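# Put ball in high post's cup and reseat the frame

## Task

Get the ball into the cup on top of the high post and return the frame to its proper spot resting on its supports; both must stay that way without any robot holding them, and at the end every gripper must have released and the arms must be moved away.

## Robot and tools

Robots: three identical i2rt Big YAM arms named arm1, arm2 and arm3. Each has six revolute joints, a two-finger gripper and a wrist camera. With joints 1 and 6 at 0 and the hand level and pointing forward, the wrist camera rides on top of the hand looking toward the fingertips. Reach is roughly 1.0 m from the joint 1 axis. Two fixed room cameras, cam_high and cam_low, belong to no arm. Joints move at different speeds, so the hand can sweep a wide curve between two postures.

Frames: one shared scene frame, origin on the floor, +z up. The hand point is midway between the fingertips; the hand's z axis runs along the fingers and the fingers close along its y axis. Foot poses are never printed. Note that the only movement command is by joint angle, not by hand pose.

execute_actions: argument "actions" is a list holding at most one action (empty list = just report state and images). The action is an object keyed by robot name ("arm1", "arm2", "arm3"); each robot gets its own object with a "joints" sub-object. Inside "joints", each key is an absolute target (not an offset) for that joint: joint1_rad to joint6_rad in radians and gripper_m in meters. Omit any joint or robot you don't want to re-command, but an omitted one may keep driving toward an earlier target. All motions in the action start together and may finish at different times. Optional "cameras" lists which of arm1_cam_wrist, arm2_cam_wrist, arm3_cam_wrist, cam_high, cam_low to return; omitted, null or ["all"] gives every camera, [] gives none. Unknown keys, unknown camera names or out-of-range numbers reject the whole call and nothing moves. Example: {"arm1": {"joints": {"gripper_m": 0.05}}, "arm2": {"joints": {"joint1_rad": 0.3}}}.

Joint ranges (tolerance for counting as reached in brackets):
- joint1_rad -2.879 to 2.879 (±0.045): base yaw, positive is counter-clockwise viewed from above; 0 points the way the foot faces.
- joint2_rad 0 to 3.141 (±0.14): shoulder; 0 has the upper arm pointing back roughly level, increasing lifts it up and then forward.
- joint3_rad 0 to 3.019 (±0.09): elbow; 0 is fully folded, increasing opens it.
- joint4_rad -1.692 to 1.57 (±0.055): hand pitch, positive tilts fingers up.
- joint5_rad -1.57 to 1.57 (±0.03): hand side swing, positive toward the arm's right.
- joint6_rad -2.094 to 2.094 (±0.035): hand roll, positive clockwise viewed from behind the hand.
- gripper_m 0 to 0.093 (±0.003): fingertip gap. Grip force tops out near 50 to 62 N per pad, lower on some units.

Result lines: the state gives joint_positions, joint torques (drive output per arm joint in joint_positions order, excluding gripper; has per-arm offset, scale and noise, nonzero in free air, friction can mimic or mask load), and joint_status telling how each commanded motion ended. "off_target": settled short and may still push. "contact_stop" or "time_out": target dropped, joint holds where it stopped, except a timed-out joint may keep a target (its original or one within 0.375, 0.375, 0.113, 0.225, 0.075, 0.3 rad of its position for joints 1 to 6) and continue pushing; on_its_own lists such joints and whatever this call didn't command, with "held at" meaning the held target, not the actual position. "joint command not followed" (often with a "cause:" line) means a self/arm-collision check blocked that arm's joint targets; the gripper part still runs, blocked joints read "not_followed", and the arm may retry them on later actions until given passable targets. Calls without an action never show this line. The "pictures" line names the returned images in order. MOTOR HOT appears from 85 °C; at 100 °C an OVER-TEMPERATURE FAULT drops the arm and its gripper until cooled, and unfinished keys read "limit_stop_at_motor_heat" (resend the target). To relieve a pushing joint, command its reported position. A tiny change from the current position may produce no motion.

wait: "seconds" from 0 to 10; commands nothing new and returns the same report as an empty action.

zoom_image: "camera" (one of the five names) and "region" [x0, y0, x1, y1] in pixels, origin top-left, at most 504 by 504; only cameras with full images in the latest result.

finished_scene: "scene" integer (1 or 2) ends that scene for good after the last command is held; call it only once the ball sits in the cup and the frame rests on its supports unaided, with grippers open and arms clear. Replying without any tool call ends everything.

Cautions: the arms keep pushing after touching things and can push hard; sustained pushing or holding loads heats motors, even while you are composing a reply, since the robot keeps its last command then. Never press two robots hard against each other (fails the run); the collision check can be late and ignores fingers, gripper housings and wrist cameras. Nothing reports arm-to-arm contact. Avoid drops, slips, slams and knocking anything off the work area or to the floor. A loose object may occasionally get nudged by outside disturbance. Arms don't wait for each other. Shorter robot motion is better.

Each tool is called after ">>>" as name(argument=value, ...), one argument or row to a line, values as JSON.

## Session

>>> execute_actions(
  actions=[],
)

Scene clock: 0.00 s.
Joint torques (N m, as the arm reports them, + toward a larger angle): no reading
Motor temperatures (°C, as the motors report them): arm1=[26 24 23 24 22 23] | arm2=[23 23 24 25 24 26] | arm3=[24 24 23 25 26 24]
arm1.joint_positions: joint1_rad=-0.330 joint2_rad=+0.508 joint3_rad=+1.366 joint4_rad=-1.416 joint5_rad=-0.009 joint6_rad=+0.078 gripper_m=+0.094
arm1.joint_status: not commanded
arm1.hand: x=+1.2739 y=+0.0614 z=+1.3337 quat_wxyz=(-0.073, +0.855, -0.192, -0.476) (m; scene frame)
arm2.joint_positions: joint1_rad=+0.006 joint2_rad=+0.597 joint3_rad=+1.379 joint4_rad=-1.291 joint5_rad=+0.067 joint6_rad=-0.150 gripper_m=+0.094
arm2.joint_status: not commanded
arm2.hand: x=-0.6127 y=+1.0525 z=+1.3689 quat_wxyz=(-0.404, -0.380, -0.774, +0.307) (m; scene frame)
arm3.joint_positions: joint1_rad=+0.410 joint2_rad=+0.452 joint3_rad=+1.435 joint4_rad=-1.429 joint5_rad=-0.272 joint6_rad=+0.455 gripper_m=+0.095
arm3.joint_status: not commanded
arm3.hand: x=-0.7608 y=-1.1161 z=+1.3593 quat_wxyz=(-0.209, +0.474, -0.694, -0.500) (m; scene frame)
pictures: arm1_cam_wrist, arm2_cam_wrist, arm3_cam_wrist, cam_high, cam_low
Images, in order (width x height): arm1_cam_wrist 504x504, arm2_cam_wrist 504x504, arm3_cam_wrist 504x504, cam_high 504x504, cam_low 504x504.

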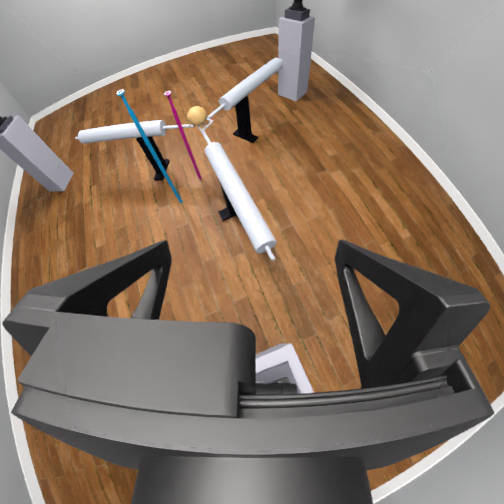

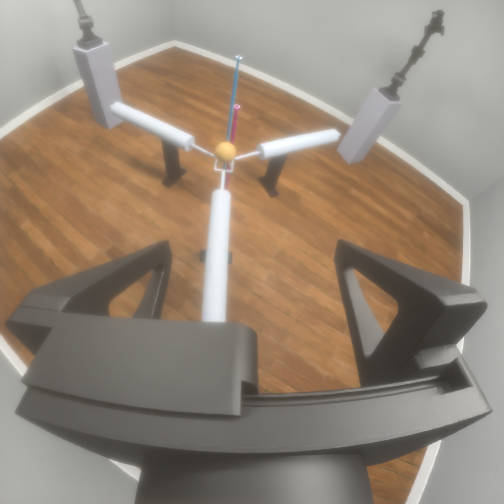

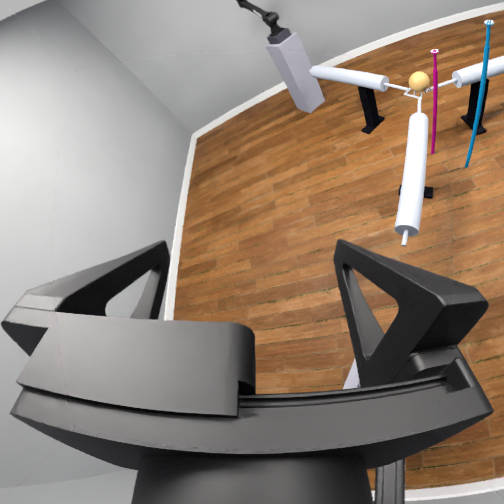

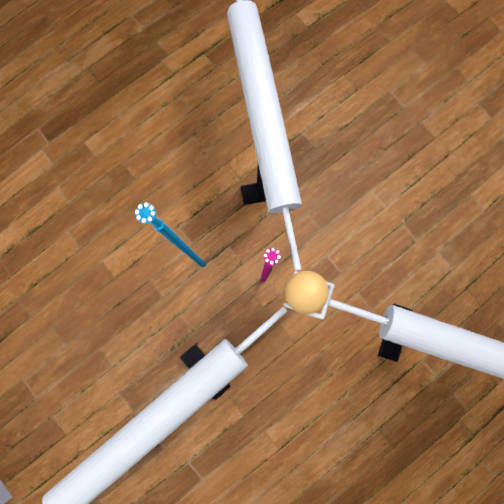

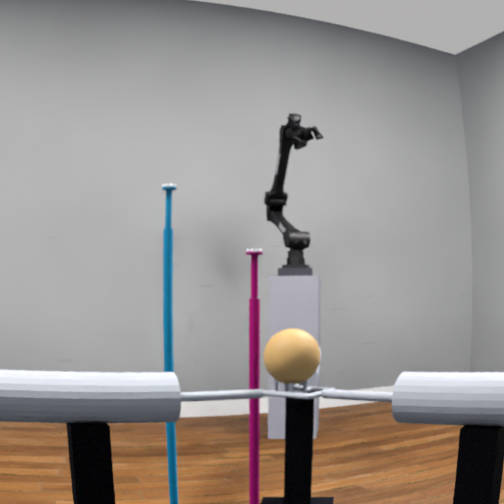

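>>> zoom_image(
  camera="cam_high",
  region=[230, 220, 390, 380],
)

>>> zoom_image(
  camera="arm1_cam_wrist",
  region=[60, 50, 320, 280],
)

>>> zoom_image(
  camera="cam_low",
  region=[130, 160, 400, 430],
)

>>> zoom_image(
  camera="arm2_cam_wrist",
  region=[140, 40, 320, 220],
)

Region (230, 220, 390, 380) of cam_high's 504x504 image, scaled by 3.150, with more detail than that image has.

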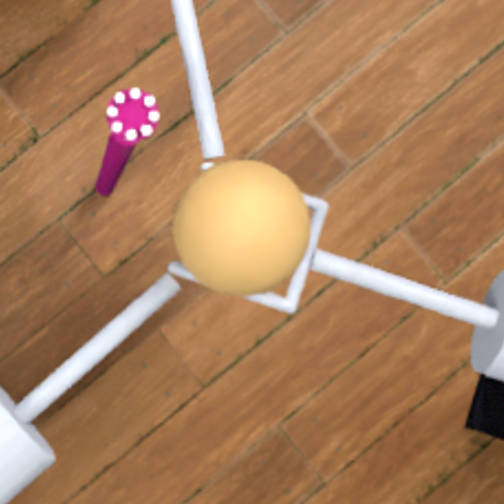

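Region (60, 50, 320, 280) of arm1_cam_wrist's 504x504 image, scaled by 1.938, with more detail than that image has; it fills the top 446 rows of this view, and the rest is white.

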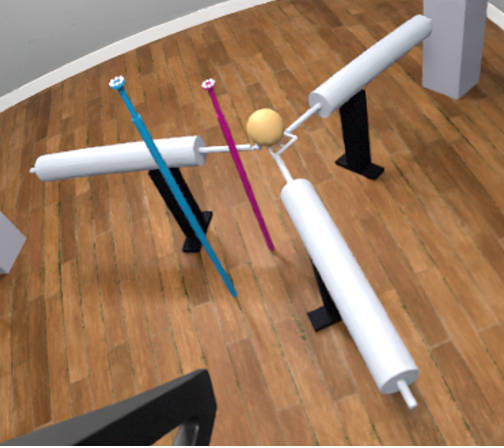

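Region (130, 160, 400, 430) of cam_low's 504x504 image, scaled by 1.867, with more detail than that image has.

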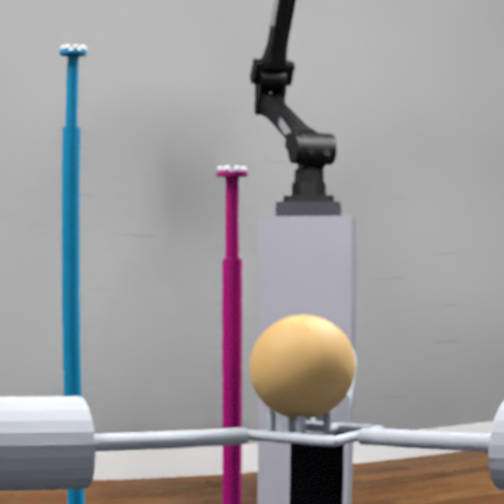

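Region (140, 40, 320, 220) of arm2_cam_wrist's 504x504 image, scaled by 2.800, with more detail than that image has.

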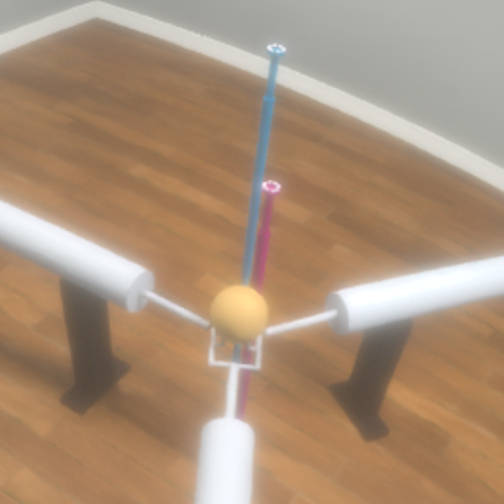

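>>> execute_actions(
  actions=[
    {"arm1":{"joints":{"joint1_rad":0,"joint5_rad":0,"joint6_rad":0,"joint2_rad":1.0,"joint3_rad":1.0,"joint4_rad":-1.0}},"arm2":{"joints":{"joint1_rad":0,"joint5_rad":0,"joint6_rad":0,"joint2_rad":1.0,"joint3_rad":1.0,"joint4_rad":-1.0}},"arm3":{"joints":{"joint1_rad":0,"joint5_rad":0,"joint6_rad":0,"joint2_rad":1.0,"joint3_rad":1.0,"joint4_rad":-1.0}}},
  ],
  cameras=["arm1_cam_wrist","arm2_cam_wrist","arm3_cam_wrist"],
)

>>> execute_actions(
  actions=[
    {"arm1":{"joints":{"joint4_rad":-0.2}},"arm2":{"joints":{"joint3_rad":0.6}},"arm3":{"joints":{"joint2_rad":1.5}}},
  ],
  cameras=["arm3_cam_wrist"],
)

Scene clock: 31.60 s.
Joint torques (N m, as the arm reports them, + toward a larger angle): arm1=[-0.62 -5.8  13.    1.64  0.08 -0.2 ] | arm2=[ 0.86 -6.27 11.48  1.86 -0.03  0.22] | arm3=[-0.76 -7.75 13.9   2.36  0.16 -0.15]
Motor temperatures (°C, as the motors report them): arm1=[26 25 26 24 22 23] | arm2=[23 23 29 25 24 26] | arm3=[24 24 25 25 26 24]
arm1.joint_positions: joint1_rad=-0.009 joint2_rad=+0.993 joint3_rad=+0.988 joint4_rad=-1.014 joint5_rad=+0.000 joint6_rad=+0.014 gripper_m=+0.094
arm1.joint_status: all done
arm1.hand: x=+1.0648 y=+0.0191 z=+1.0716 quat_wxyz=(-0.010, +0.963, -0.032, -0.267) (m; scene frame)
arm2.joint_positions: joint1_rad=+0.006 joint2_rad=+0.997 joint3_rad=+0.984 joint4_rad=-1.013 joint5_rad=+0.003 joint6_rad=-0.011 gripper_m=+0.094
arm2.joint_status: all done
arm2.hand: x=-0.5265 y=+0.9285 z=+1.0901 quat_wxyz=(-0.232, -0.468, -0.842, +0.137) (m; scene frame)
arm3.joint_positions: joint1_rad=+0.004 joint2_rad=+1.005 joint3_rad=+0.975 joint4_rad=-1.020 joint5_rad=-0.002 joint6_rad=+0.014 gripper_m=+0.095
arm3.joint_status: all done
arm3.hand: x=-0.5435 y=-0.9235 z=+1.0521 quat_wxyz=(-0.224, +0.487, -0.834, -0.134) (m; scene frame)
pictures: arm1_cam_wrist, arm2_cam_wrist, arm3_cam_wrist
Images, in order (width x height): arm1_cam_wrist 504x504, arm2_cam_wrist 504x504, arm3_cam_wrist 504x504.

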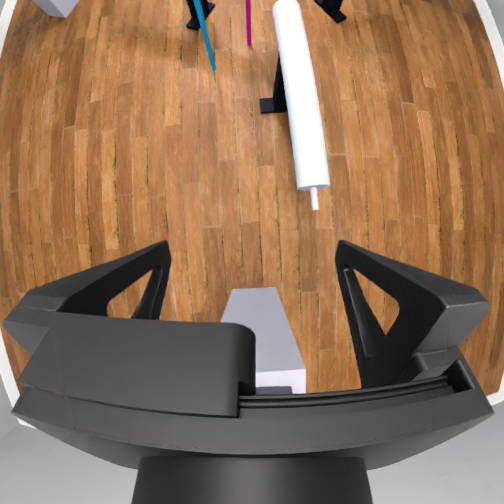

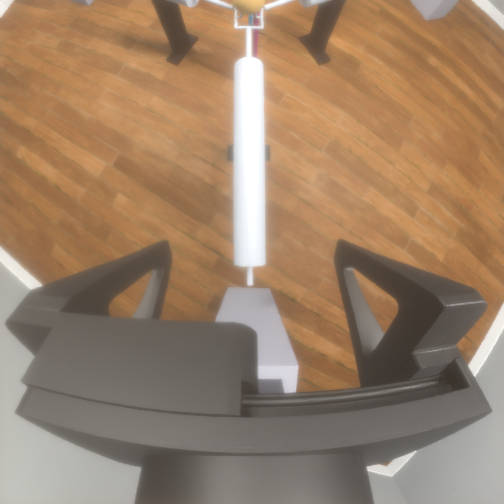

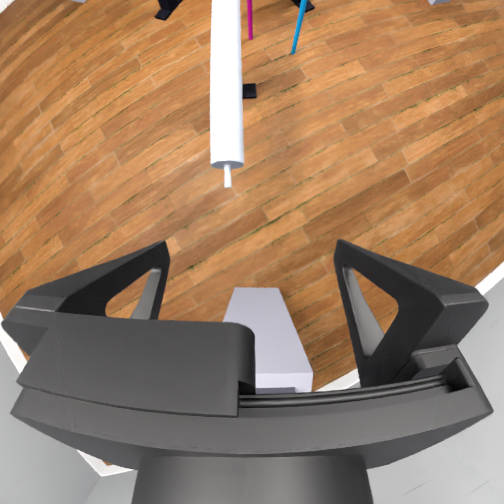

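Scene clock: 33.00 s.
Joint torques (N m, as the arm reports them, + toward a larger angle): arm1=[-0.62 -6.71 13.61  2.52  0.08 -0.19] | arm2=[ 0.72 -4.13  8.5   0.86 -0.02  0.23] | arm3=[ -0.74 -13.7   11.83   1.07   0.16  -0.14]
Motor temperatures (°C, as the motors report them): arm1=[26 25 27 24 22 23] | arm2=[23 23 29 25 24 26] | arm3=[24 24 25 25 26 24]
arm1.joint_positions: joint1_rad=-0.009 joint2_rad=+0.993 joint3_rad=+0.988 joint4_rad=-0.217 joint5_rad=+0.000 joint6_rad=+0.014 gripper_m=+0.094
arm1.joint_status: all done
arm1.hand: x=+0.9522 y=+0.0239 z=+1.2254 quat_wxyz=(-0.016, +0.784, -0.024, -0.620) (m; scene frame)
arm2.joint_positions: joint1_rad=+0.006 joint2_rad=+0.996 joint3_rad=+0.607 joint4_rad=-1.003 joint5_rad=+0.003 joint6_rad=-0.011 gripper_m=+0.094
arm2.joint_status: all done
arm2.hand: x=-0.5856 y=+1.0245 z=+0.9180 quat_wxyz=(-0.076, -0.484, -0.870, +0.048) (m; scene frame)
arm3.joint_positions: joint1_rad=+0.004 joint2_rad=+1.497 joint3_rad=+0.975 joint4_rad=-1.014 joint5_rad=-0.002 joint6_rad=+0.014 gripper_m=+0.095
arm3.joint_status: all done
arm3.hand: x=-0.5323 y=-0.9042 z=+0.8674 quat_wxyz=(-0.018, +0.504, -0.864, -0.011) (m; scene frame)
pictures: arm3_cam_wrist
Images, in order (width x height): arm3_cam_wrist 504x504.

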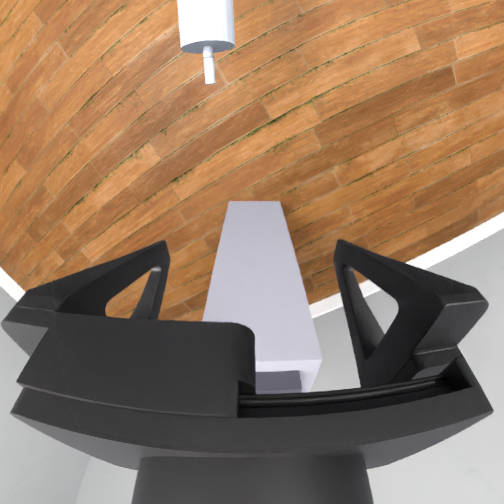

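>>> execute_actions(
  actions=[
    {"arm1":{"joints":{"joint1_rad":-0.15,"joint2_rad":1.958,"joint3_rad":1.195,"joint4_rad":-0.536}},"arm2":{"joints":{"joint2_rad":1.604,"joint3_rad":0.533,"joint4_rad":-0.229}},"arm3":{"joints":{"joint1_rad":0.08,"joint2_rad":1.958,"joint3_rad":1.195,"joint4_rad":-0.536}}},
  ],
)

Scene clock: 77.20 s.
Joint torques (N m, as the arm reports them, + toward a larger angle): arm1=[ -1.46 -19.94   9.81   0.51   0.08  -0.19] | arm2=[ 0.66 -8.89  4.37  1.4  -0.03  0.23] | arm3=[ -0.64 -21.16   9.11   1.75   0.15  -0.14]
Motor temperatures (°C, as the motors report them): arm1=[26 25 30 25 22 23] | arm2=[23 23 29 25 24 26] | arm3=[24 26 27 25 26 24]
arm1.joint_positions: joint1_rad=-0.150 joint2_rad=+1.962 joint3_rad=+1.177 joint4_rad=-0.531 joint5_rad=+0.000 joint6_rad=+0.013 gripper_m=+0.094
arm1.joint_status: all done
arm1.hand: x=+0.9003 y=+0.1103 z=+0.7438 quat_wxyz=(-0.016, +0.987, -0.103, -0.121) (m; scene frame)
arm2.joint_positions: joint1_rad=+0.006 joint2_rad=+1.594 joint3_rad=+0.544 joint4_rad=-0.242 joint5_rad=+0.003 joint6_rad=-0.011 gripper_m=+0.094
arm2.joint_status: all done
arm2.hand: x=-0.5415 y=+0.9499 z=+0.7597 quat_wxyz=(-0.119, -0.481, -0.865, +0.073) (m; scene frame)
arm3.joint_positions: joint1_rad=+0.082 joint2_rad=+1.961 joint3_rad=+1.187 joint4_rad=-0.553 joint5_rad=-0.001 joint6_rad=+0.013 gripper_m=+0.095
arm3.joint_status: all done
arm3.hand: x=-0.4941 y=-0.7440 z=+0.7404 quat_wxyz=(-0.105, +0.534, -0.837, -0.068) (m; scene frame)
pictures: arm1_cam_wrist, arm2_cam_wrist, arm3_cam_wrist, cam_high, cam_low
Images, in order (width x height): arm1_cam_wrist 504x504, arm2_cam_wrist 504x504, arm3_cam_wrist 504x504, cam_high 504x504, cam_low 504x504.

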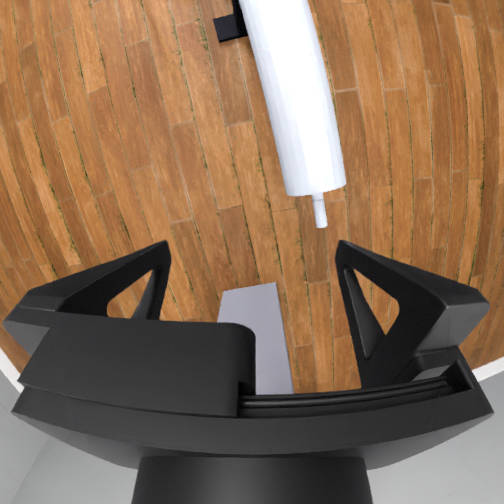

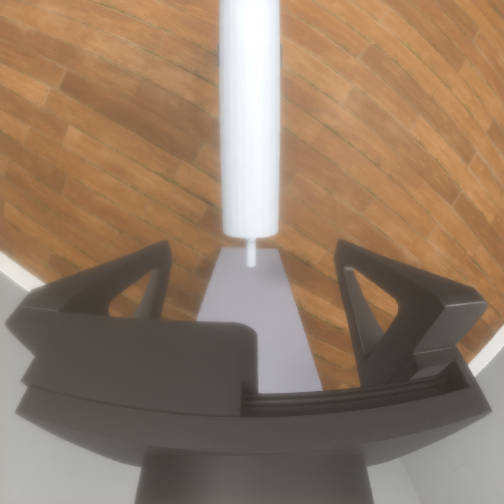

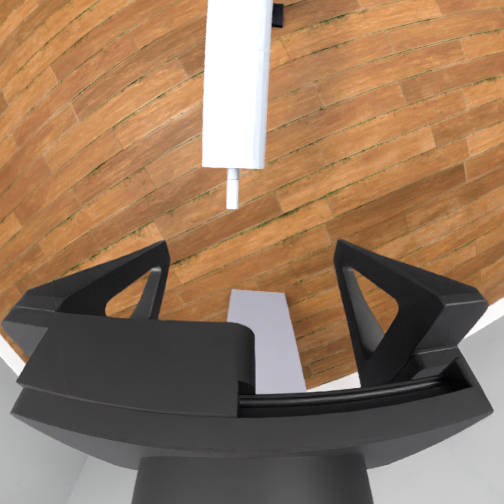

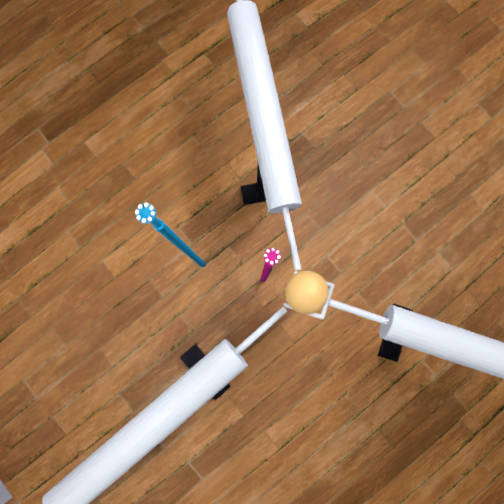

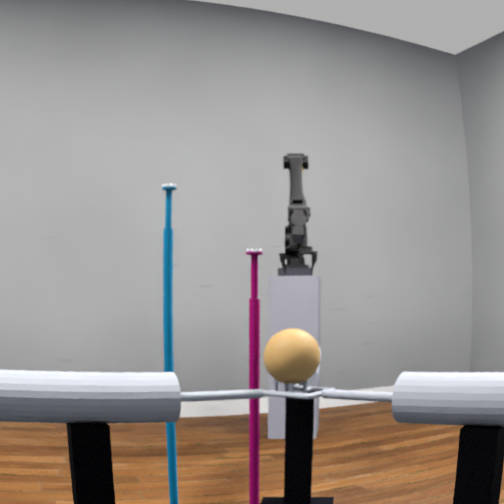

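>>> execute_actions(
  actions=[
    {"arm1":{"joints":{"joint1_rad":-0.29,"joint2_rad":2.304,"joint3_rad":1.575,"joint4_rad":-0.834,"joint6_rad":-0.37}},"arm2":{"joints":{"joint2_rad":2.116,"joint3_rad":0.397,"joint4_rad":0.719}},"arm3":{"joints":{"joint1_rad":0.125,"joint2_rad":2.33,"joint3_rad":1.655,"joint4_rad":-0.89,"joint6_rad":0.15}}},
  ],
)

Scene clock: 104.00 s.
Joint torques (N m, as the arm reports them, + toward a larger angle): arm1=[ -0.04 -24.7   11.31  -0.13   0.04  -0.24] | arm2=[ 0.6  -9.58  0.11  1.94 -0.03  0.24] | arm3=[ -0.31 -24.76  10.99  -0.05   0.15   0.1 ]
Motor temperatures (°C, as the motors report them): arm1=[26 27 29 24 22 23] | arm2=[23 24 27 25 24 26] | arm3=[24 27 26 25 26 24]
arm1.joint_positions: joint1_rad=-0.304 joint2_rad=+2.307 joint3_rad=+1.535 joint4_rad=-0.827 joint5_rad=+0.000 joint6_rad=-0.356 gripper_m=+0.094
arm1.joint_status: all done
arm1.hand: x=+0.8944 y=+0.2048 z=+0.6512 quat_wxyz=(+0.001, +1.000, +0.003, +0.019) (m; scene frame)
arm2.joint_positions: joint1_rad=+0.006 joint2_rad=+2.102 joint3_rad=+0.396 joint4_rad=+0.704 joint5_rad=+0.003 joint6_rad=-0.011 gripper_m=+0.094
arm2.joint_status: all done
arm2.hand: x=-0.5436 y=+0.9523 z=+0.6566 quat_wxyz=(-0.242, -0.466, -0.839, +0.143) (m; scene frame)
arm3.joint_positions: joint1_rad=+0.124 joint2_rad=+2.322 joint3_rad=+1.628 joint4_rad=-0.877 joint5_rad=-0.001 joint6_rad=+0.136 gripper_m=+0.095
arm3.joint_status: all done
arm3.hand: x=-0.4920 y=-0.6767 z=+0.6624 quat_wxyz=(-0.003, +0.502, -0.865, -0.001) (m; scene frame)
pictures: arm1_cam_wrist, arm2_cam_wrist, arm3_cam_wrist, cam_high, cam_low
Images, in order (width x height): arm1_cam_wrist 504x504, arm2_cam_wrist 504x504, arm3_cam_wrist 504x504, cam_high 504x504, cam_low 504x504.

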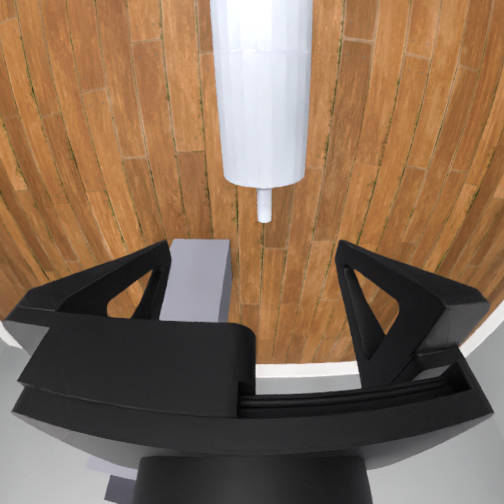

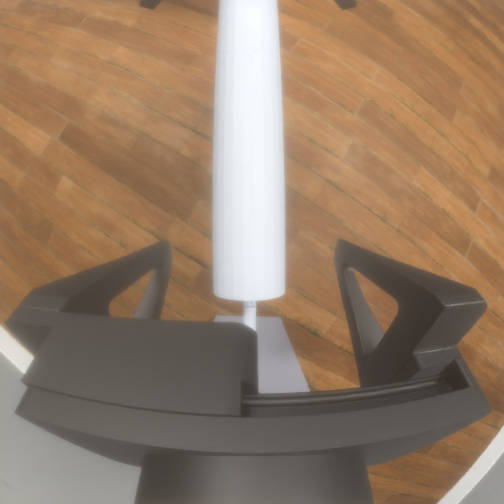

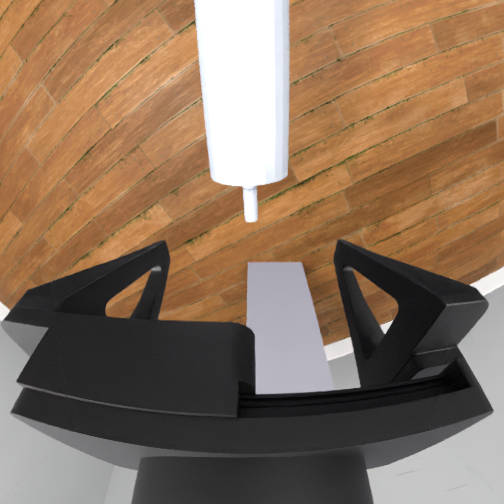

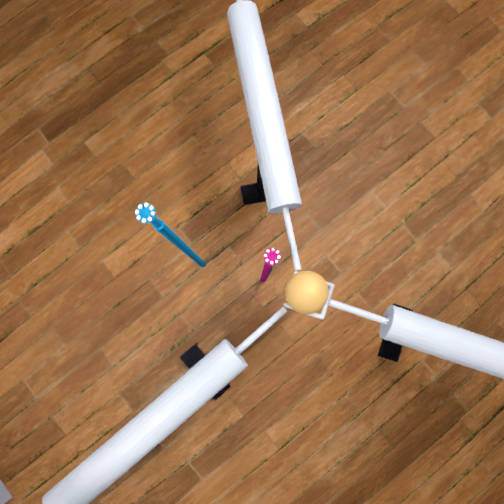

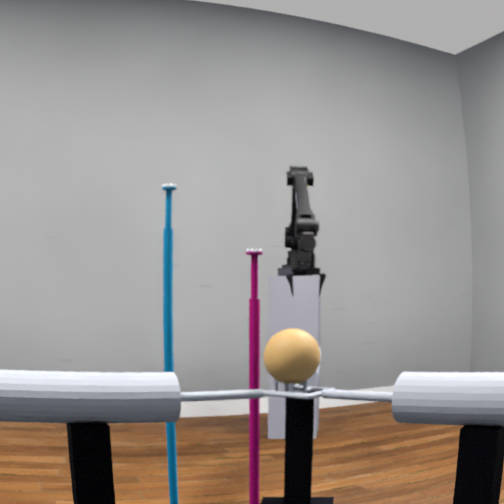

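>>> execute_actions(
  actions=[
    {"arm1":{"joints":{"joint1_rad":-0.32,"joint2_rad":2.428,"joint3_rad":1.56,"joint4_rad":-0.686,"joint6_rad":-0.385}},"arm2":{"joints":{"joint2_rad":2.356,"joint3_rad":0.427,"joint4_rad":0.729}},"arm3":{"joints":{"joint2_rad":2.466,"joint3_rad":1.67,"joint4_rad":-0.762}}},
  ],
  cameras=["arm1_cam_wrist","arm2_cam_wrist","arm3_cam_wrist"],
)

Scene clock: 119.00 s.
Joint torques (N m, as the arm reports them, + toward a larger angle): arm1=[ -2.62 -25.06   8.97   0.58   0.04  -0.19] | arm2=[  0.73 -10.85  -2.27   1.32  -0.04   0.22] | arm3=[ -0.32 -25.3    9.12   1.01   0.14   0.11]
Motor temperatures (°C, as the motors report them): arm1=[26 28 29 24 22 23] | arm2=[23 24 26 25 24 26] | arm3=[24 29 27 25 26 24]
arm1.joint_positions: joint1_rad=-0.304 joint2_rad=+2.431 joint3_rad=+1.535 joint4_rad=-0.696 joint5_rad=+0.000 joint6_rad=-0.371 gripper_m=+0.094
arm1.joint_status: all done
arm1.hand: x=+0.9014 y=+0.2032 z=+0.5799 quat_wxyz=(+0.000, +1.000, +0.011, +0.015) (m; scene frame)
arm2.joint_positions: joint1_rad=+0.006 joint2_rad=+2.353 joint3_rad=+0.430 joint4_rad=+0.723 joint5_rad=+0.003 joint6_rad=-0.011 gripper_m=+0.094
arm2.joint_status: all done
arm2.hand: x=-0.5748 y=+1.0031 z=+0.5830 quat_wxyz=(-0.158, -0.478, -0.859, +0.095) (m; scene frame)
arm3.joint_positions: joint1_rad=+0.124 joint2_rad=+2.454 joint3_rad=+1.654 joint4_rad=-0.776 joint5_rad=-0.001 joint6_rad=+0.136 gripper_m=+0.095
arm3.joint_status: all done
arm3.hand: x=-0.4918 y=-0.6770 z=+0.5901 quat_wxyz=(-0.002, +0.502, -0.865, +0.000) (m; scene frame)
pictures: arm1_cam_wrist, arm2_cam_wrist, arm3_cam_wrist
Images, in order (width x height): arm1_cam_wrist 504x504, arm2_cam_wrist 504x504, arm3_cam_wrist 504x504.

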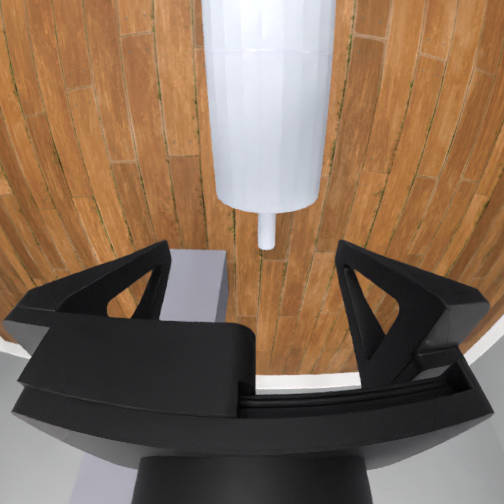

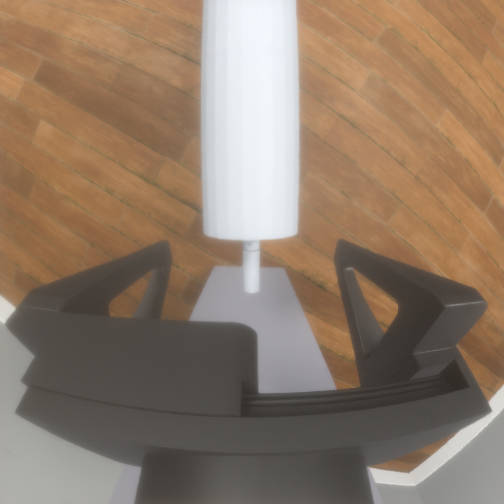

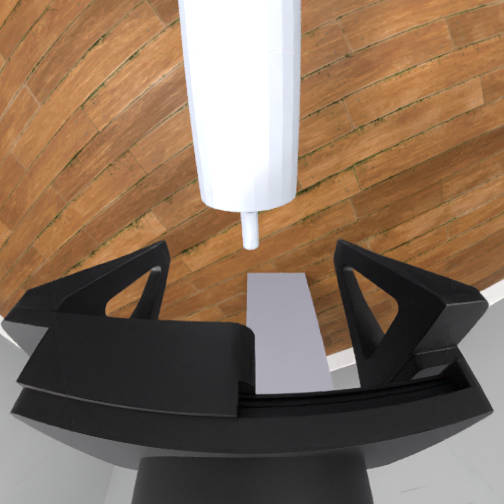

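>>> execute_actions(
  actions=[
    {"arm1":{"joints":{"joint1_rad":-0.36,"joint2_rad":2.494,"joint3_rad":1.42,"joint4_rad":-0.5,"joint6_rad":-0.41}},"arm2":{"joints":{"joint2_rad":2.629,"joint3_rad":0.5,"joint4_rad":0.928}},"arm3":{"joints":{"joint2_rad":2.54,"joint3_rad":1.575,"joint4_rad":-0.605}}},
  ],
  cameras=["arm1_cam_wrist","arm2_cam_wrist","arm3_cam_wrist"],
)

Scene clock: 131.53 s.
Joint torques (N m, as the arm reports them, + toward a larger angle): arm1=[ -1.47 -23.34   5.09   0.58   0.03  -0.2 ] | arm2=[  0.72 -10.87  -4.07   1.57  -0.02   0.22] | arm3=[ -0.25 -23.58   6.95   1.04   0.16   0.09]
Motor temperatures (°C, as the motors report them): arm1=[26 28 28 24 22 23] | arm2=[23 24 26 25 24 26] | arm3=[24 29 26 25 26 24]
arm1.joint_positions: joint1_rad=-0.357 joint2_rad=+2.494 joint3_rad=+1.421 joint4_rad=-0.510 joint5_rad=+0.000 joint6_rad=-0.396 gripper_m=+0.094
arm1.joint_status: all done
arm1.hand: x=+0.9529 y=+0.2163 z=+0.5219 quat_wxyz=(-0.002, +1.000, -0.004, +0.011) (m; scene frame)
arm2.joint_positions: joint1_rad=+0.006 joint2_rad=+2.627 joint3_rad=+0.505 joint4_rad=+0.915 joint5_rad=+0.003 joint6_rad=-0.011 gripper_m=+0.094
arm2.joint_status: all done
arm2.hand: x=-0.5864 y=+1.0217 z=+0.5220 quat_wxyz=(-0.155, -0.478, -0.860, +0.093) (m; scene frame)
arm3.joint_positions: joint1_rad=+0.124 joint2_rad=+2.523 joint3_rad=+1.570 joint4_rad=-0.620 joint5_rad=-0.001 joint6_rad=+0.136 gripper_m=+0.095
arm3.joint_status: all done
arm3.hand: x=-0.5035 y=-0.7068 z=+0.5288 quat_wxyz=(-0.002, +0.502, -0.865, +0.000) (m; scene frame)
pictures: arm1_cam_wrist, arm2_cam_wrist, arm3_cam_wrist
Images, in order (width x height): arm1_cam_wrist 504x504, arm2_cam_wrist 504x504, arm3_cam_wrist 504x504.

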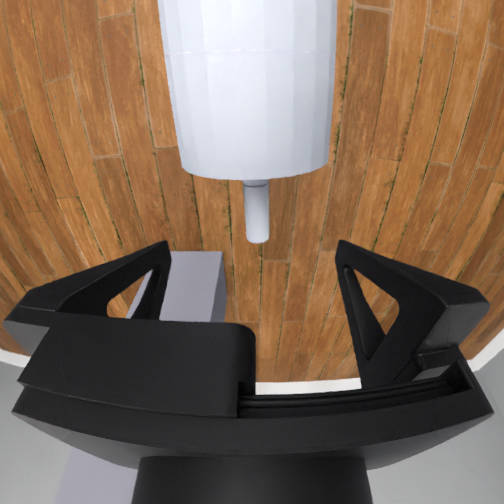

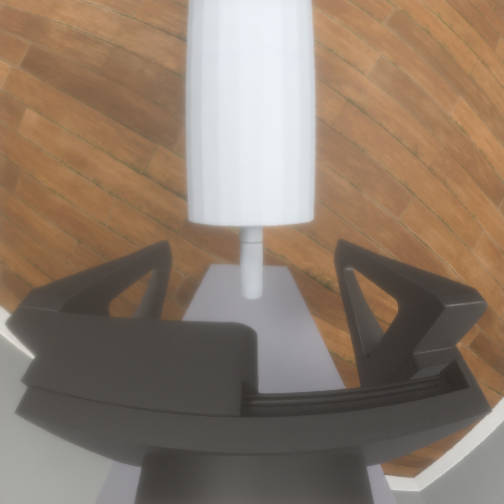

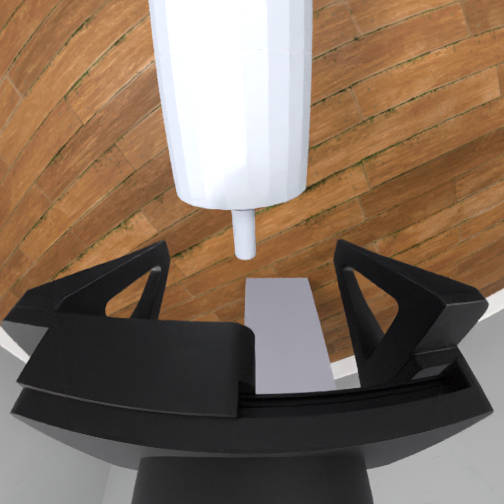

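>>> execute_actions(
  actions=[
    {"arm1":{"joints":{"joint2_rad":2.632,"joint3_rad":1.51,"joint4_rad":-0.435}},"arm2":{"joints":{"joint2_rad":2.767,"joint3_rad":0.625,"joint4_rad":0.785}},"arm3":{"joints":{"joint1_rad":0.155,"joint2_rad":2.655,"joint4_rad":-0.495,"joint6_rad":0.17}}},
  ],
  cameras=["arm1_cam_wrist","arm2_cam_wrist","arm3_cam_wrist"],
)

Scene clock: 146.43 s.
Joint torques (N m, as the arm reports them, + toward a larger angle): arm1=[ -1.62 -23.83   5.87   0.39   0.04  -0.19] | arm2=[  0.58 -11.    -3.81   0.59  -0.02   0.23] | arm3=[ -0.29 -24.04   5.86   0.94   0.16   0.09]
Motor temperatures (°C, as the motors report them): arm1=[26 29 27 24 22 23] | arm2=[23 25 26 25 24 26] | arm3=[24 30 26 25 26 24]
arm1.joint_positions: joint1_rad=-0.357 joint2_rad=+2.631 joint3_rad=+1.497 joint4_rad=-0.440 joint5_rad=+0.000 joint6_rad=-0.396 gripper_m=+0.094
arm1.joint_status: all done
arm1.hand: x=+0.9511 y=+0.2178 z=+0.4632 quat_wxyz=(-0.004, +1.000, -0.003, +0.006) (m; scene frame)
arm2.joint_positions: joint1_rad=+0.006 joint2_rad=+2.759 joint3_rad=+0.621 joint4_rad=+0.791 joint5_rad=+0.003 joint6_rad=-0.011 gripper_m=+0.094
arm2.joint_status: all done
arm2.hand: x=-0.5991 y=+1.0422 z=+0.4666 quat_wxyz=(-0.095, -0.483, -0.868, +0.059) (m; scene frame)
arm3.joint_positions: joint1_rad=+0.152 joint2_rad=+2.644 joint3_rad=+1.570 joint4_rad=-0.508 joint5_rad=-0.001 joint6_rad=+0.157 gripper_m=+0.095
arm3.joint_status: all done
arm3.hand: x=-0.5271 y=-0.7232 z=+0.4610 quat_wxyz=(+0.001, +0.506, -0.863, +0.003) (m; scene frame)
pictures: arm1_cam_wrist, arm2_cam_wrist, arm3_cam_wrist
Images, in order (width x height): arm1_cam_wrist 504x504, arm2_cam_wrist 504x504, arm3_cam_wrist 504x504.

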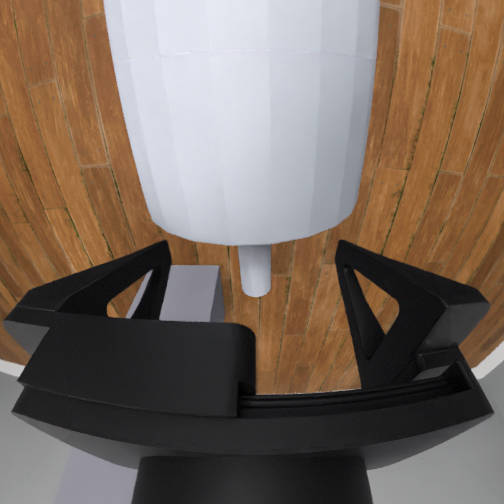

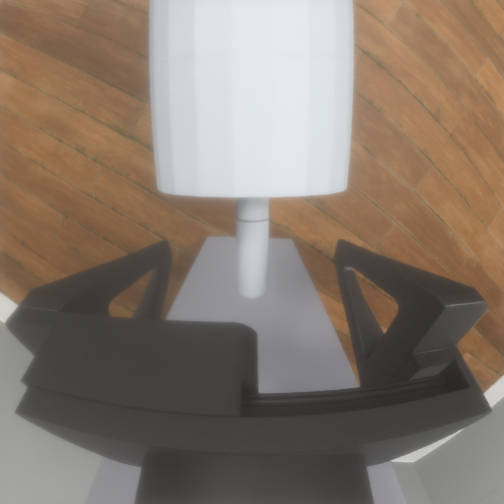

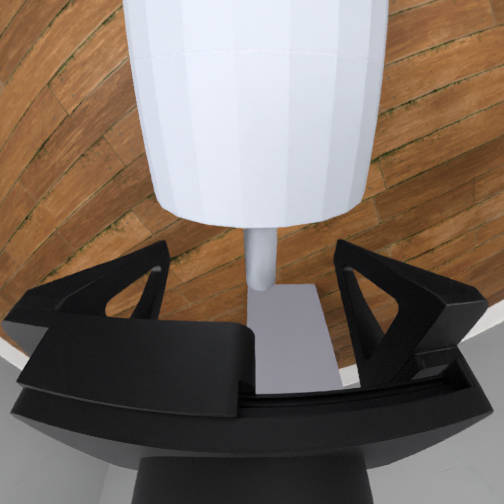

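>>> execute_actions(
  actions=[
    {"arm1":{"joints":{"joint1_rad":-0.385,"joint2_rad":2.697,"joint4_rad":-0.36}},"arm2":{"joints":{"joint2_rad":2.875,"joint3_rad":0.715,"joint4_rad":0.81}},"arm3":{"joints":{"joint2_rad":2.714,"joint4_rad":-0.428}}},
  ],
  cameras=["arm1_cam_wrist","arm2_cam_wrist","arm3_cam_wrist"],
)

>>> execute_actions(
  actions=[
    {"arm1":{"joints":{"gripper_m":0.0}},"arm2":{"joints":{"gripper_m":0.0}},"arm3":{"joints":{"gripper_m":0.0}}},
  ],
)

Scene clock: 161.70 s.
Joint torques (N m, as the arm reports them, + toward a larger angle): arm1=[ -2.36 -23.16   5.31   0.58   0.04  -0.19] | arm2=[  0.6  -10.34  -4.04   1.14  -0.03   0.22] | arm3=[ -0.1  -21.96   5.77   1.09   0.17   0.1 ]
Motor temperatures (°C, as the motors report them): arm1=[26 29 27 24 22 23] | arm2=[23 25 26 25 24 26] | arm3=[24 30 25 25 26 24]
arm1.joint_positions: joint1_rad=-0.372 joint2_rad=+2.687 joint3_rad=+1.497 joint4_rad=-0.370 joint5_rad=+0.000 joint6_rad=-0.396 gripper_m=+0.094
arm1.joint_status: all done
arm1.hand: x=+0.9634 y=+0.2212 z=+0.4343 quat_wxyz=(-0.007, +1.000, -0.010, +0.000) (m; scene frame)
arm2.joint_positions: joint1_rad=+0.006 joint2_rad=+2.862 joint3_rad=+0.712 joint4_rad=+0.801 joint5_rad=+0.003 joint6_rad=-0.011 gripper_m=+0.094
arm2.joint_status: all done
arm2.hand: x=-0.5985 y=+1.0408 z=+0.4297 quat_wxyz=(-0.094, -0.483, -0.868, +0.058) (m; scene frame)
arm3.joint_positions: joint1_rad=+0.152 joint2_rad=+2.683 joint3_rad=+1.570 joint4_rad=-0.443 joint5_rad=-0.001 joint6_rad=+0.157 gripper_m=+0.095
arm3.joint_status: all done
arm3.hand: x=-0.5278 y=-0.7254 z=+0.4399 quat_wxyz=(-0.009, +0.506, -0.863, -0.006) (m; scene frame)
pictures: arm1_cam_wrist, arm2_cam_wrist, arm3_cam_wrist
Images, in order (width x height): arm1_cam_wrist 504x504, arm2_cam_wrist 504x504, arm3_cam_wrist 504x504.

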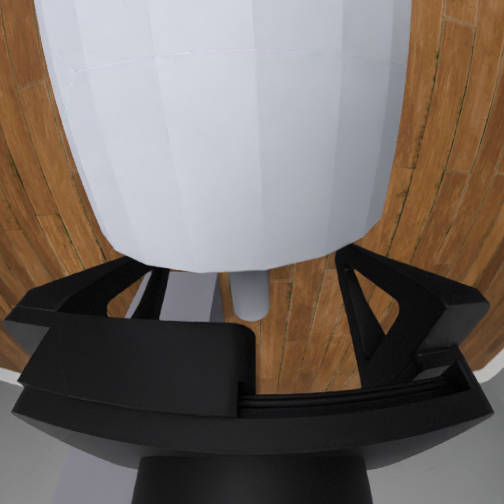

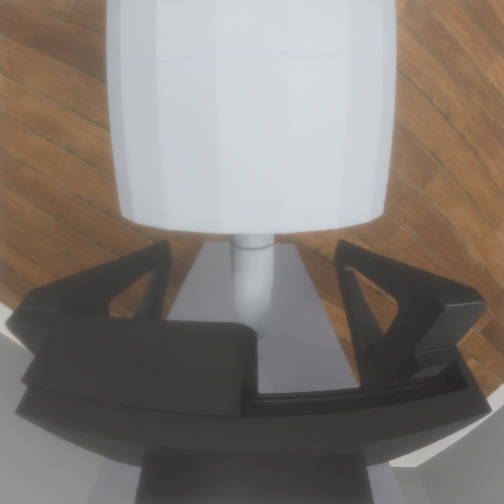

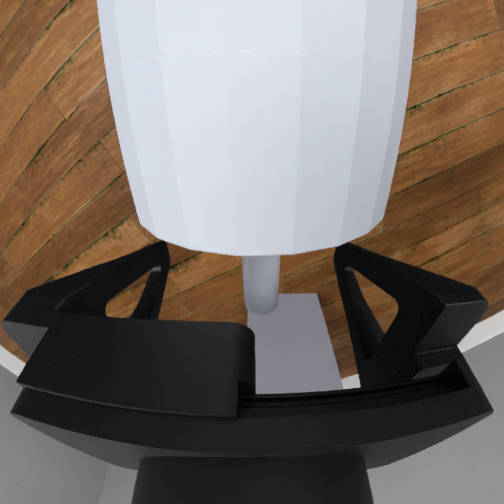

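Scene clock: 162.43 s.
Joint torques (N m, as the arm reports them, + toward a larger angle): arm1=[ -2.42 -22.65   5.35   0.6    0.25   0.07] | arm2=[  0.62 -10.39  -4.01   1.12   0.13   0.21] | arm3=[  0.1  -22.18   5.59   1.01  -0.12   0.12]
Motor temperatures (°C, as the motors report them): arm1=[26 29 27 24 22 23] | arm2=[23 25 26 25 24 26] | arm3=[24 30 25 25 26 24]
arm1.joint_positions: joint1_rad=-0.371 joint2_rad=+2.687 joint3_rad=+1.497 joint4_rad=-0.369 joint5_rad=-0.007 joint6_rad=-0.423 gripper_m=+0.019
arm1.joint_status: gripper_m off_target (ended at +0.019, target +0.000)
arm1.hand: x=+0.9626 y=+0.2201 z=+0.4343 quat_wxyz=(-0.004, +1.000, +0.003, -0.002) (m; scene frame)
arm2.joint_positions: joint1_rad=+0.006 joint2_rad=+2.863 joint3_rad=+0.712 joint4_rad=+0.801 joint5_rad=-0.001 joint6_rad=-0.011 gripper_m=+0.018
arm2.joint_status: gripper_m off_target (ended at +0.018, target +0.000)
arm2.hand: x=-0.5979 y=+1.0413 z=+0.4296 quat_wxyz=(-0.095, -0.483, -0.869, +0.057) (m; scene frame)
arm3.joint_positions: joint1_rad=+0.150 joint2_rad=+2.683 joint3_rad=+1.570 joint4_rad=-0.442 joint5_rad=+0.006 joint6_rad=+0.155 gripper_m=+0.019
arm3.joint_status: gripper_m off_target (ended at +0.019, target +0.000)
arm3.hand: x=-0.5253 y=-0.7261 z=+0.4397 quat_wxyz=(-0.012, +0.506, -0.863, -0.003) (m; scene frame)
pictures: arm1_cam_wrist, arm2_cam_wrist, arm3_cam_wrist, cam_high, cam_low
Images, in order (width x height): arm1_cam_wrist 504x504, arm2_cam_wrist 504x504, arm3_cam_wrist 504x504, cam_high 504x504, cam_low 504x504.

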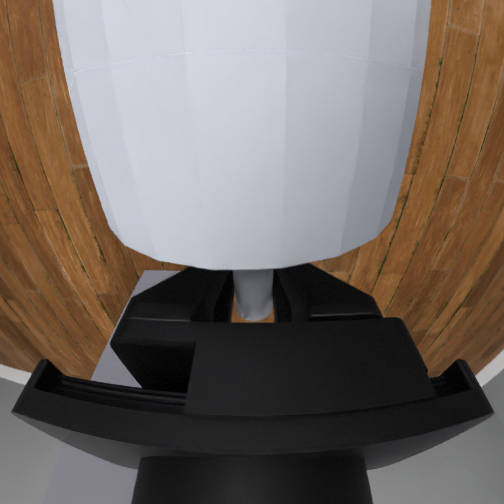

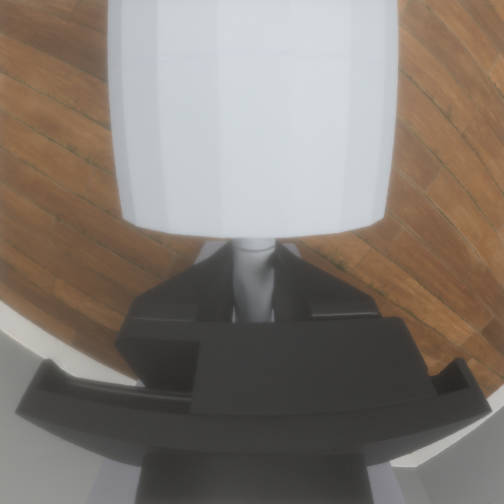

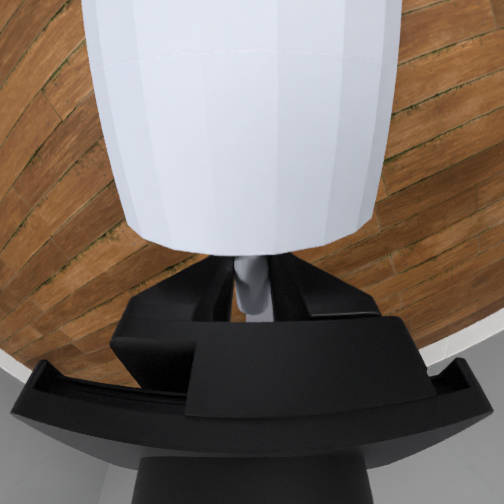

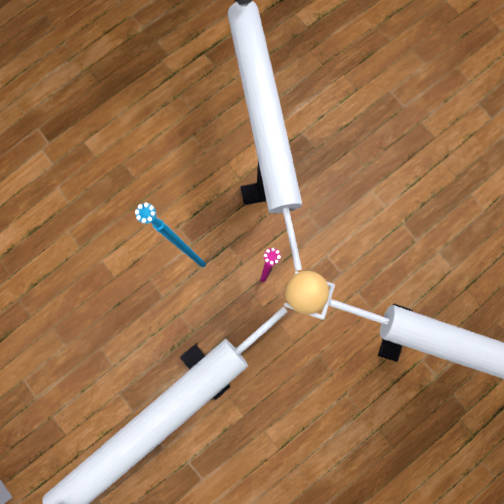

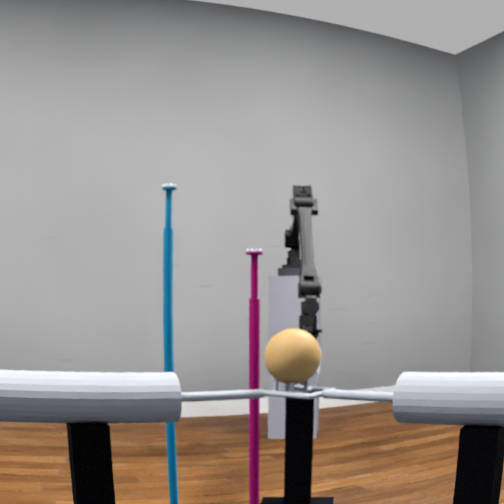

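>>> execute_actions(
  actions=[
    {"arm1":{"joints":{"gripper_m":0.04,"joint2_rad":2.725,"joint4_rad":-0.335}},"arm3":{"joints":{"gripper_m":0.04,"joint2_rad":2.74,"joint4_rad":-0.405}}},
  ],
  cameras=[],
)

>>> execute_actions(
  actions=[
    {"arm1":{"joints":{"gripper_m":0.0}},"arm3":{"joints":{"gripper_m":0.0}}},
  ],
  cameras=["arm1_cam_wrist","arm3_cam_wrist"],
)

Scene clock: 168.77 s.
Joint torques (N m, as the arm reports them, + toward a larger angle): arm1=[ -2.39 -21.43   5.19   0.71   0.12   0.07] | arm2=[  0.8  -10.56  -4.01   1.11   0.13   0.22] | arm3=[  0.25 -21.58   5.48   1.13  -0.01   0.1 ]
Motor temperatures (°C, as the motors report them): arm1=[26 29 27 24 22 23] | arm2=[23 25 26 25 24 26] | arm3=[24 30 25 25 26 24]
arm1.joint_positions: joint1_rad=-0.372 joint2_rad=+2.705 joint3_rad=+1.497 joint4_rad=-0.346 joint5_rad=-0.003 joint6_rad=-0.423 gripper_m=+0.040
arm1.joint_status: all done
arm1.hand: x=+0.9664 y=+0.2195 z=+0.4250 quat_wxyz=(-0.006, +1.000, +0.003, -0.003) (m; scene frame)
arm2.joint_positions: joint1_rad=+0.006 joint2_rad=+2.863 joint3_rad=+0.712 joint4_rad=+0.801 joint5_rad=-0.001 joint6_rad=-0.011 gripper_m=+0.018
arm2.joint_status: not commanded
arm2.hand: x=-0.5979 y=+1.0413 z=+0.4296 quat_wxyz=(-0.095, -0.483, -0.869, +0.057) (m; scene frame)
arm3.joint_positions: joint1_rad=+0.150 joint2_rad=+2.704 joint3_rad=+1.570 joint4_rad=-0.421 joint5_rad=+0.003 joint6_rad=+0.157 gripper_m=+0.040
arm3.joint_status: all done
arm3.hand: x=-0.5275 y=-0.7306 z=+0.4284 quat_wxyz=(-0.011, +0.505, -0.863, -0.004) (m; scene frame)
pictures: none
No camera images: the call's "cameras" was empty. Leave "cameras" out to get every camera's image.

Scene clock: 169.33 s.
Joint torques (N m, as the arm reports them, + toward a larger angle): arm1=[ -2.39 -21.63   5.19   0.66   0.07   0.22] | arm2=[  0.57 -10.35  -4.     1.15   0.16   0.2 ] | arm3=[  0.02 -21.62   5.43   1.18   0.03   0.22]
Motor temperatures (°C, as the motors report them): arm1=[26 29 27 24 22 23] | arm2=[23 25 26 25 24 26] | arm3=[24 30 25 25 26 24]
arm1.joint_positions: joint1_rad=-0.372 joint2_rad=+2.705 joint3_rad=+1.497 joint4_rad=-0.345 joint5_rad=-0.001 joint6_rad=-0.438 gripper_m=+0.018
arm1.joint_status: gripper_m off_target (ended at +0.018, target +0.000)
arm1.hand: x=+0.9663 y=+0.2198 z=+0.4250 quat_wxyz=(-0.007, +1.000, +0.011, -0.003) (m; scene frame)
arm2.joint_positions: joint1_rad=+0.006 joint2_rad=+2.863 joint3_rad=+0.712 joint4_rad=+0.801 joint5_rad=-0.002 joint6_rad=-0.011 gripper_m=+0.018
arm2.joint_status: not commanded
arm2.hand: x=-0.5978 y=+1.0414 z=+0.4296 quat_wxyz=(-0.095, -0.483, -0.869, +0.056) (m; scene frame)
arm3.joint_positions: joint1_rad=+0.150 joint2_rad=+2.704 joint3_rad=+1.570 joint4_rad=-0.420 joint5_rad=+0.002 joint6_rad=+0.145 gripper_m=+0.019
arm3.joint_status: gripper_m off_target (ended at +0.019, target +0.000)
arm3.hand: x=-0.5278 y=-0.7304 z=+0.4284 quat_wxyz=(-0.011, +0.510, -0.860, -0.005) (m; scene frame)
pictures: arm1_cam_wrist, arm3_cam_wrist
Images, in order (width x height): arm1_cam_wrist 504x504, arm3_cam_wrist 504x504.

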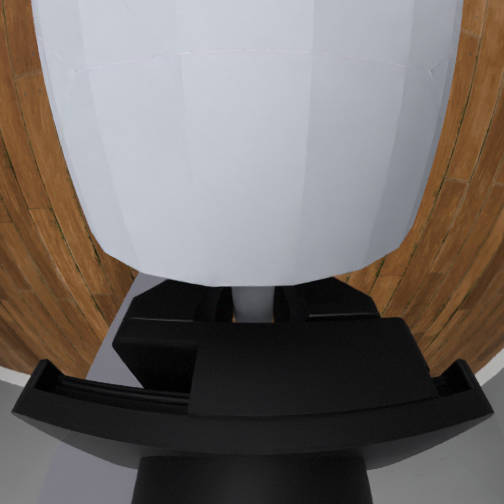

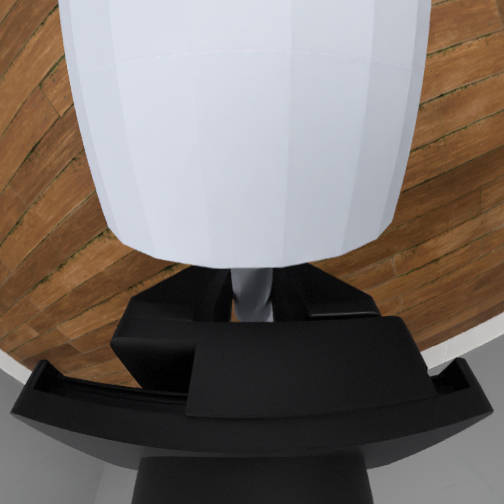

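>>> execute_actions(
  actions=[
    {"arm1":{"joints":{"joint2_rad":2.516,"joint3_rad":1.38,"joint4_rad":-0.417,"joint6_rad":-0.43}},"arm2":{"joints":{"joint2_rad":2.617,"joint3_rad":0.531,"joint4_rad":0.736}},"arm3":{"joints":{"joint2_rad":2.519,"joint3_rad":1.457,"joint4_rad":-0.492}}},
  ],
  cameras=["cam_high","cam_low"],
)

Scene clock: 195.33 s.
Joint torques (N m, as the arm reports them, + toward a larger angle): arm1=[ -2.42 -23.98   4.37  -0.07   0.2    0.05] | arm2=[  0.6  -12.22  -4.91   0.87   0.18   0.23] | arm3=[ -0.16 -25.46   5.23  -0.19   0.     0.22]
Motor temperatures (°C, as the motors report them): arm1=[26 29 26 24 22 23] | arm2=[23 25 26 25 24 26] | arm3=[24 30 25 25 26 24]
arm1.joint_positions: joint1_rad=-0.370 joint2_rad=+2.527 joint3_rad=+1.383 joint4_rad=-0.409 joint5_rad=-0.006 joint6_rad=-0.438 gripper_m=+0.018
arm1.joint_status: all done
arm1.hand: x=+0.9656 y=+0.2173 z=+0.4987 quat_wxyz=(-0.005, +1.000, +0.011, -0.004) (m; scene frame)
arm2.joint_positions: joint1_rad=+0.006 joint2_rad=+2.634 joint3_rad=+0.546 joint4_rad=+0.734 joint5_rad=-0.001 joint6_rad=-0.011 gripper_m=+0.018
arm2.joint_status: all done
arm2.hand: x=-0.5974 y=+1.0411 z=+0.5026 quat_wxyz=(-0.093, -0.483, -0.869, +0.055) (m; scene frame)
arm3.joint_positions: joint1_rad=+0.152 joint2_rad=+2.534 joint3_rad=+1.460 joint4_rad=-0.475 joint5_rad=+0.003 joint6_rad=+0.143 gripper_m=+0.019
arm3.joint_status: all done
arm3.hand: x=-0.5294 y=-0.7305 z=+0.5003 quat_wxyz=(-0.013, +0.512, -0.859, -0.006) (m; scene frame)
pictures: cam_high, cam_low
Images, in order (width x height): cam_high 504x504, cam_low 504x504.

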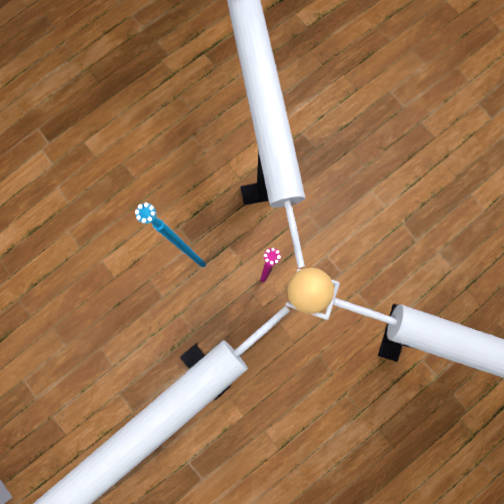

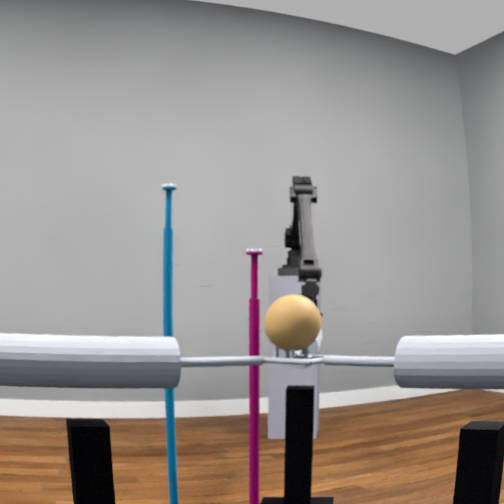

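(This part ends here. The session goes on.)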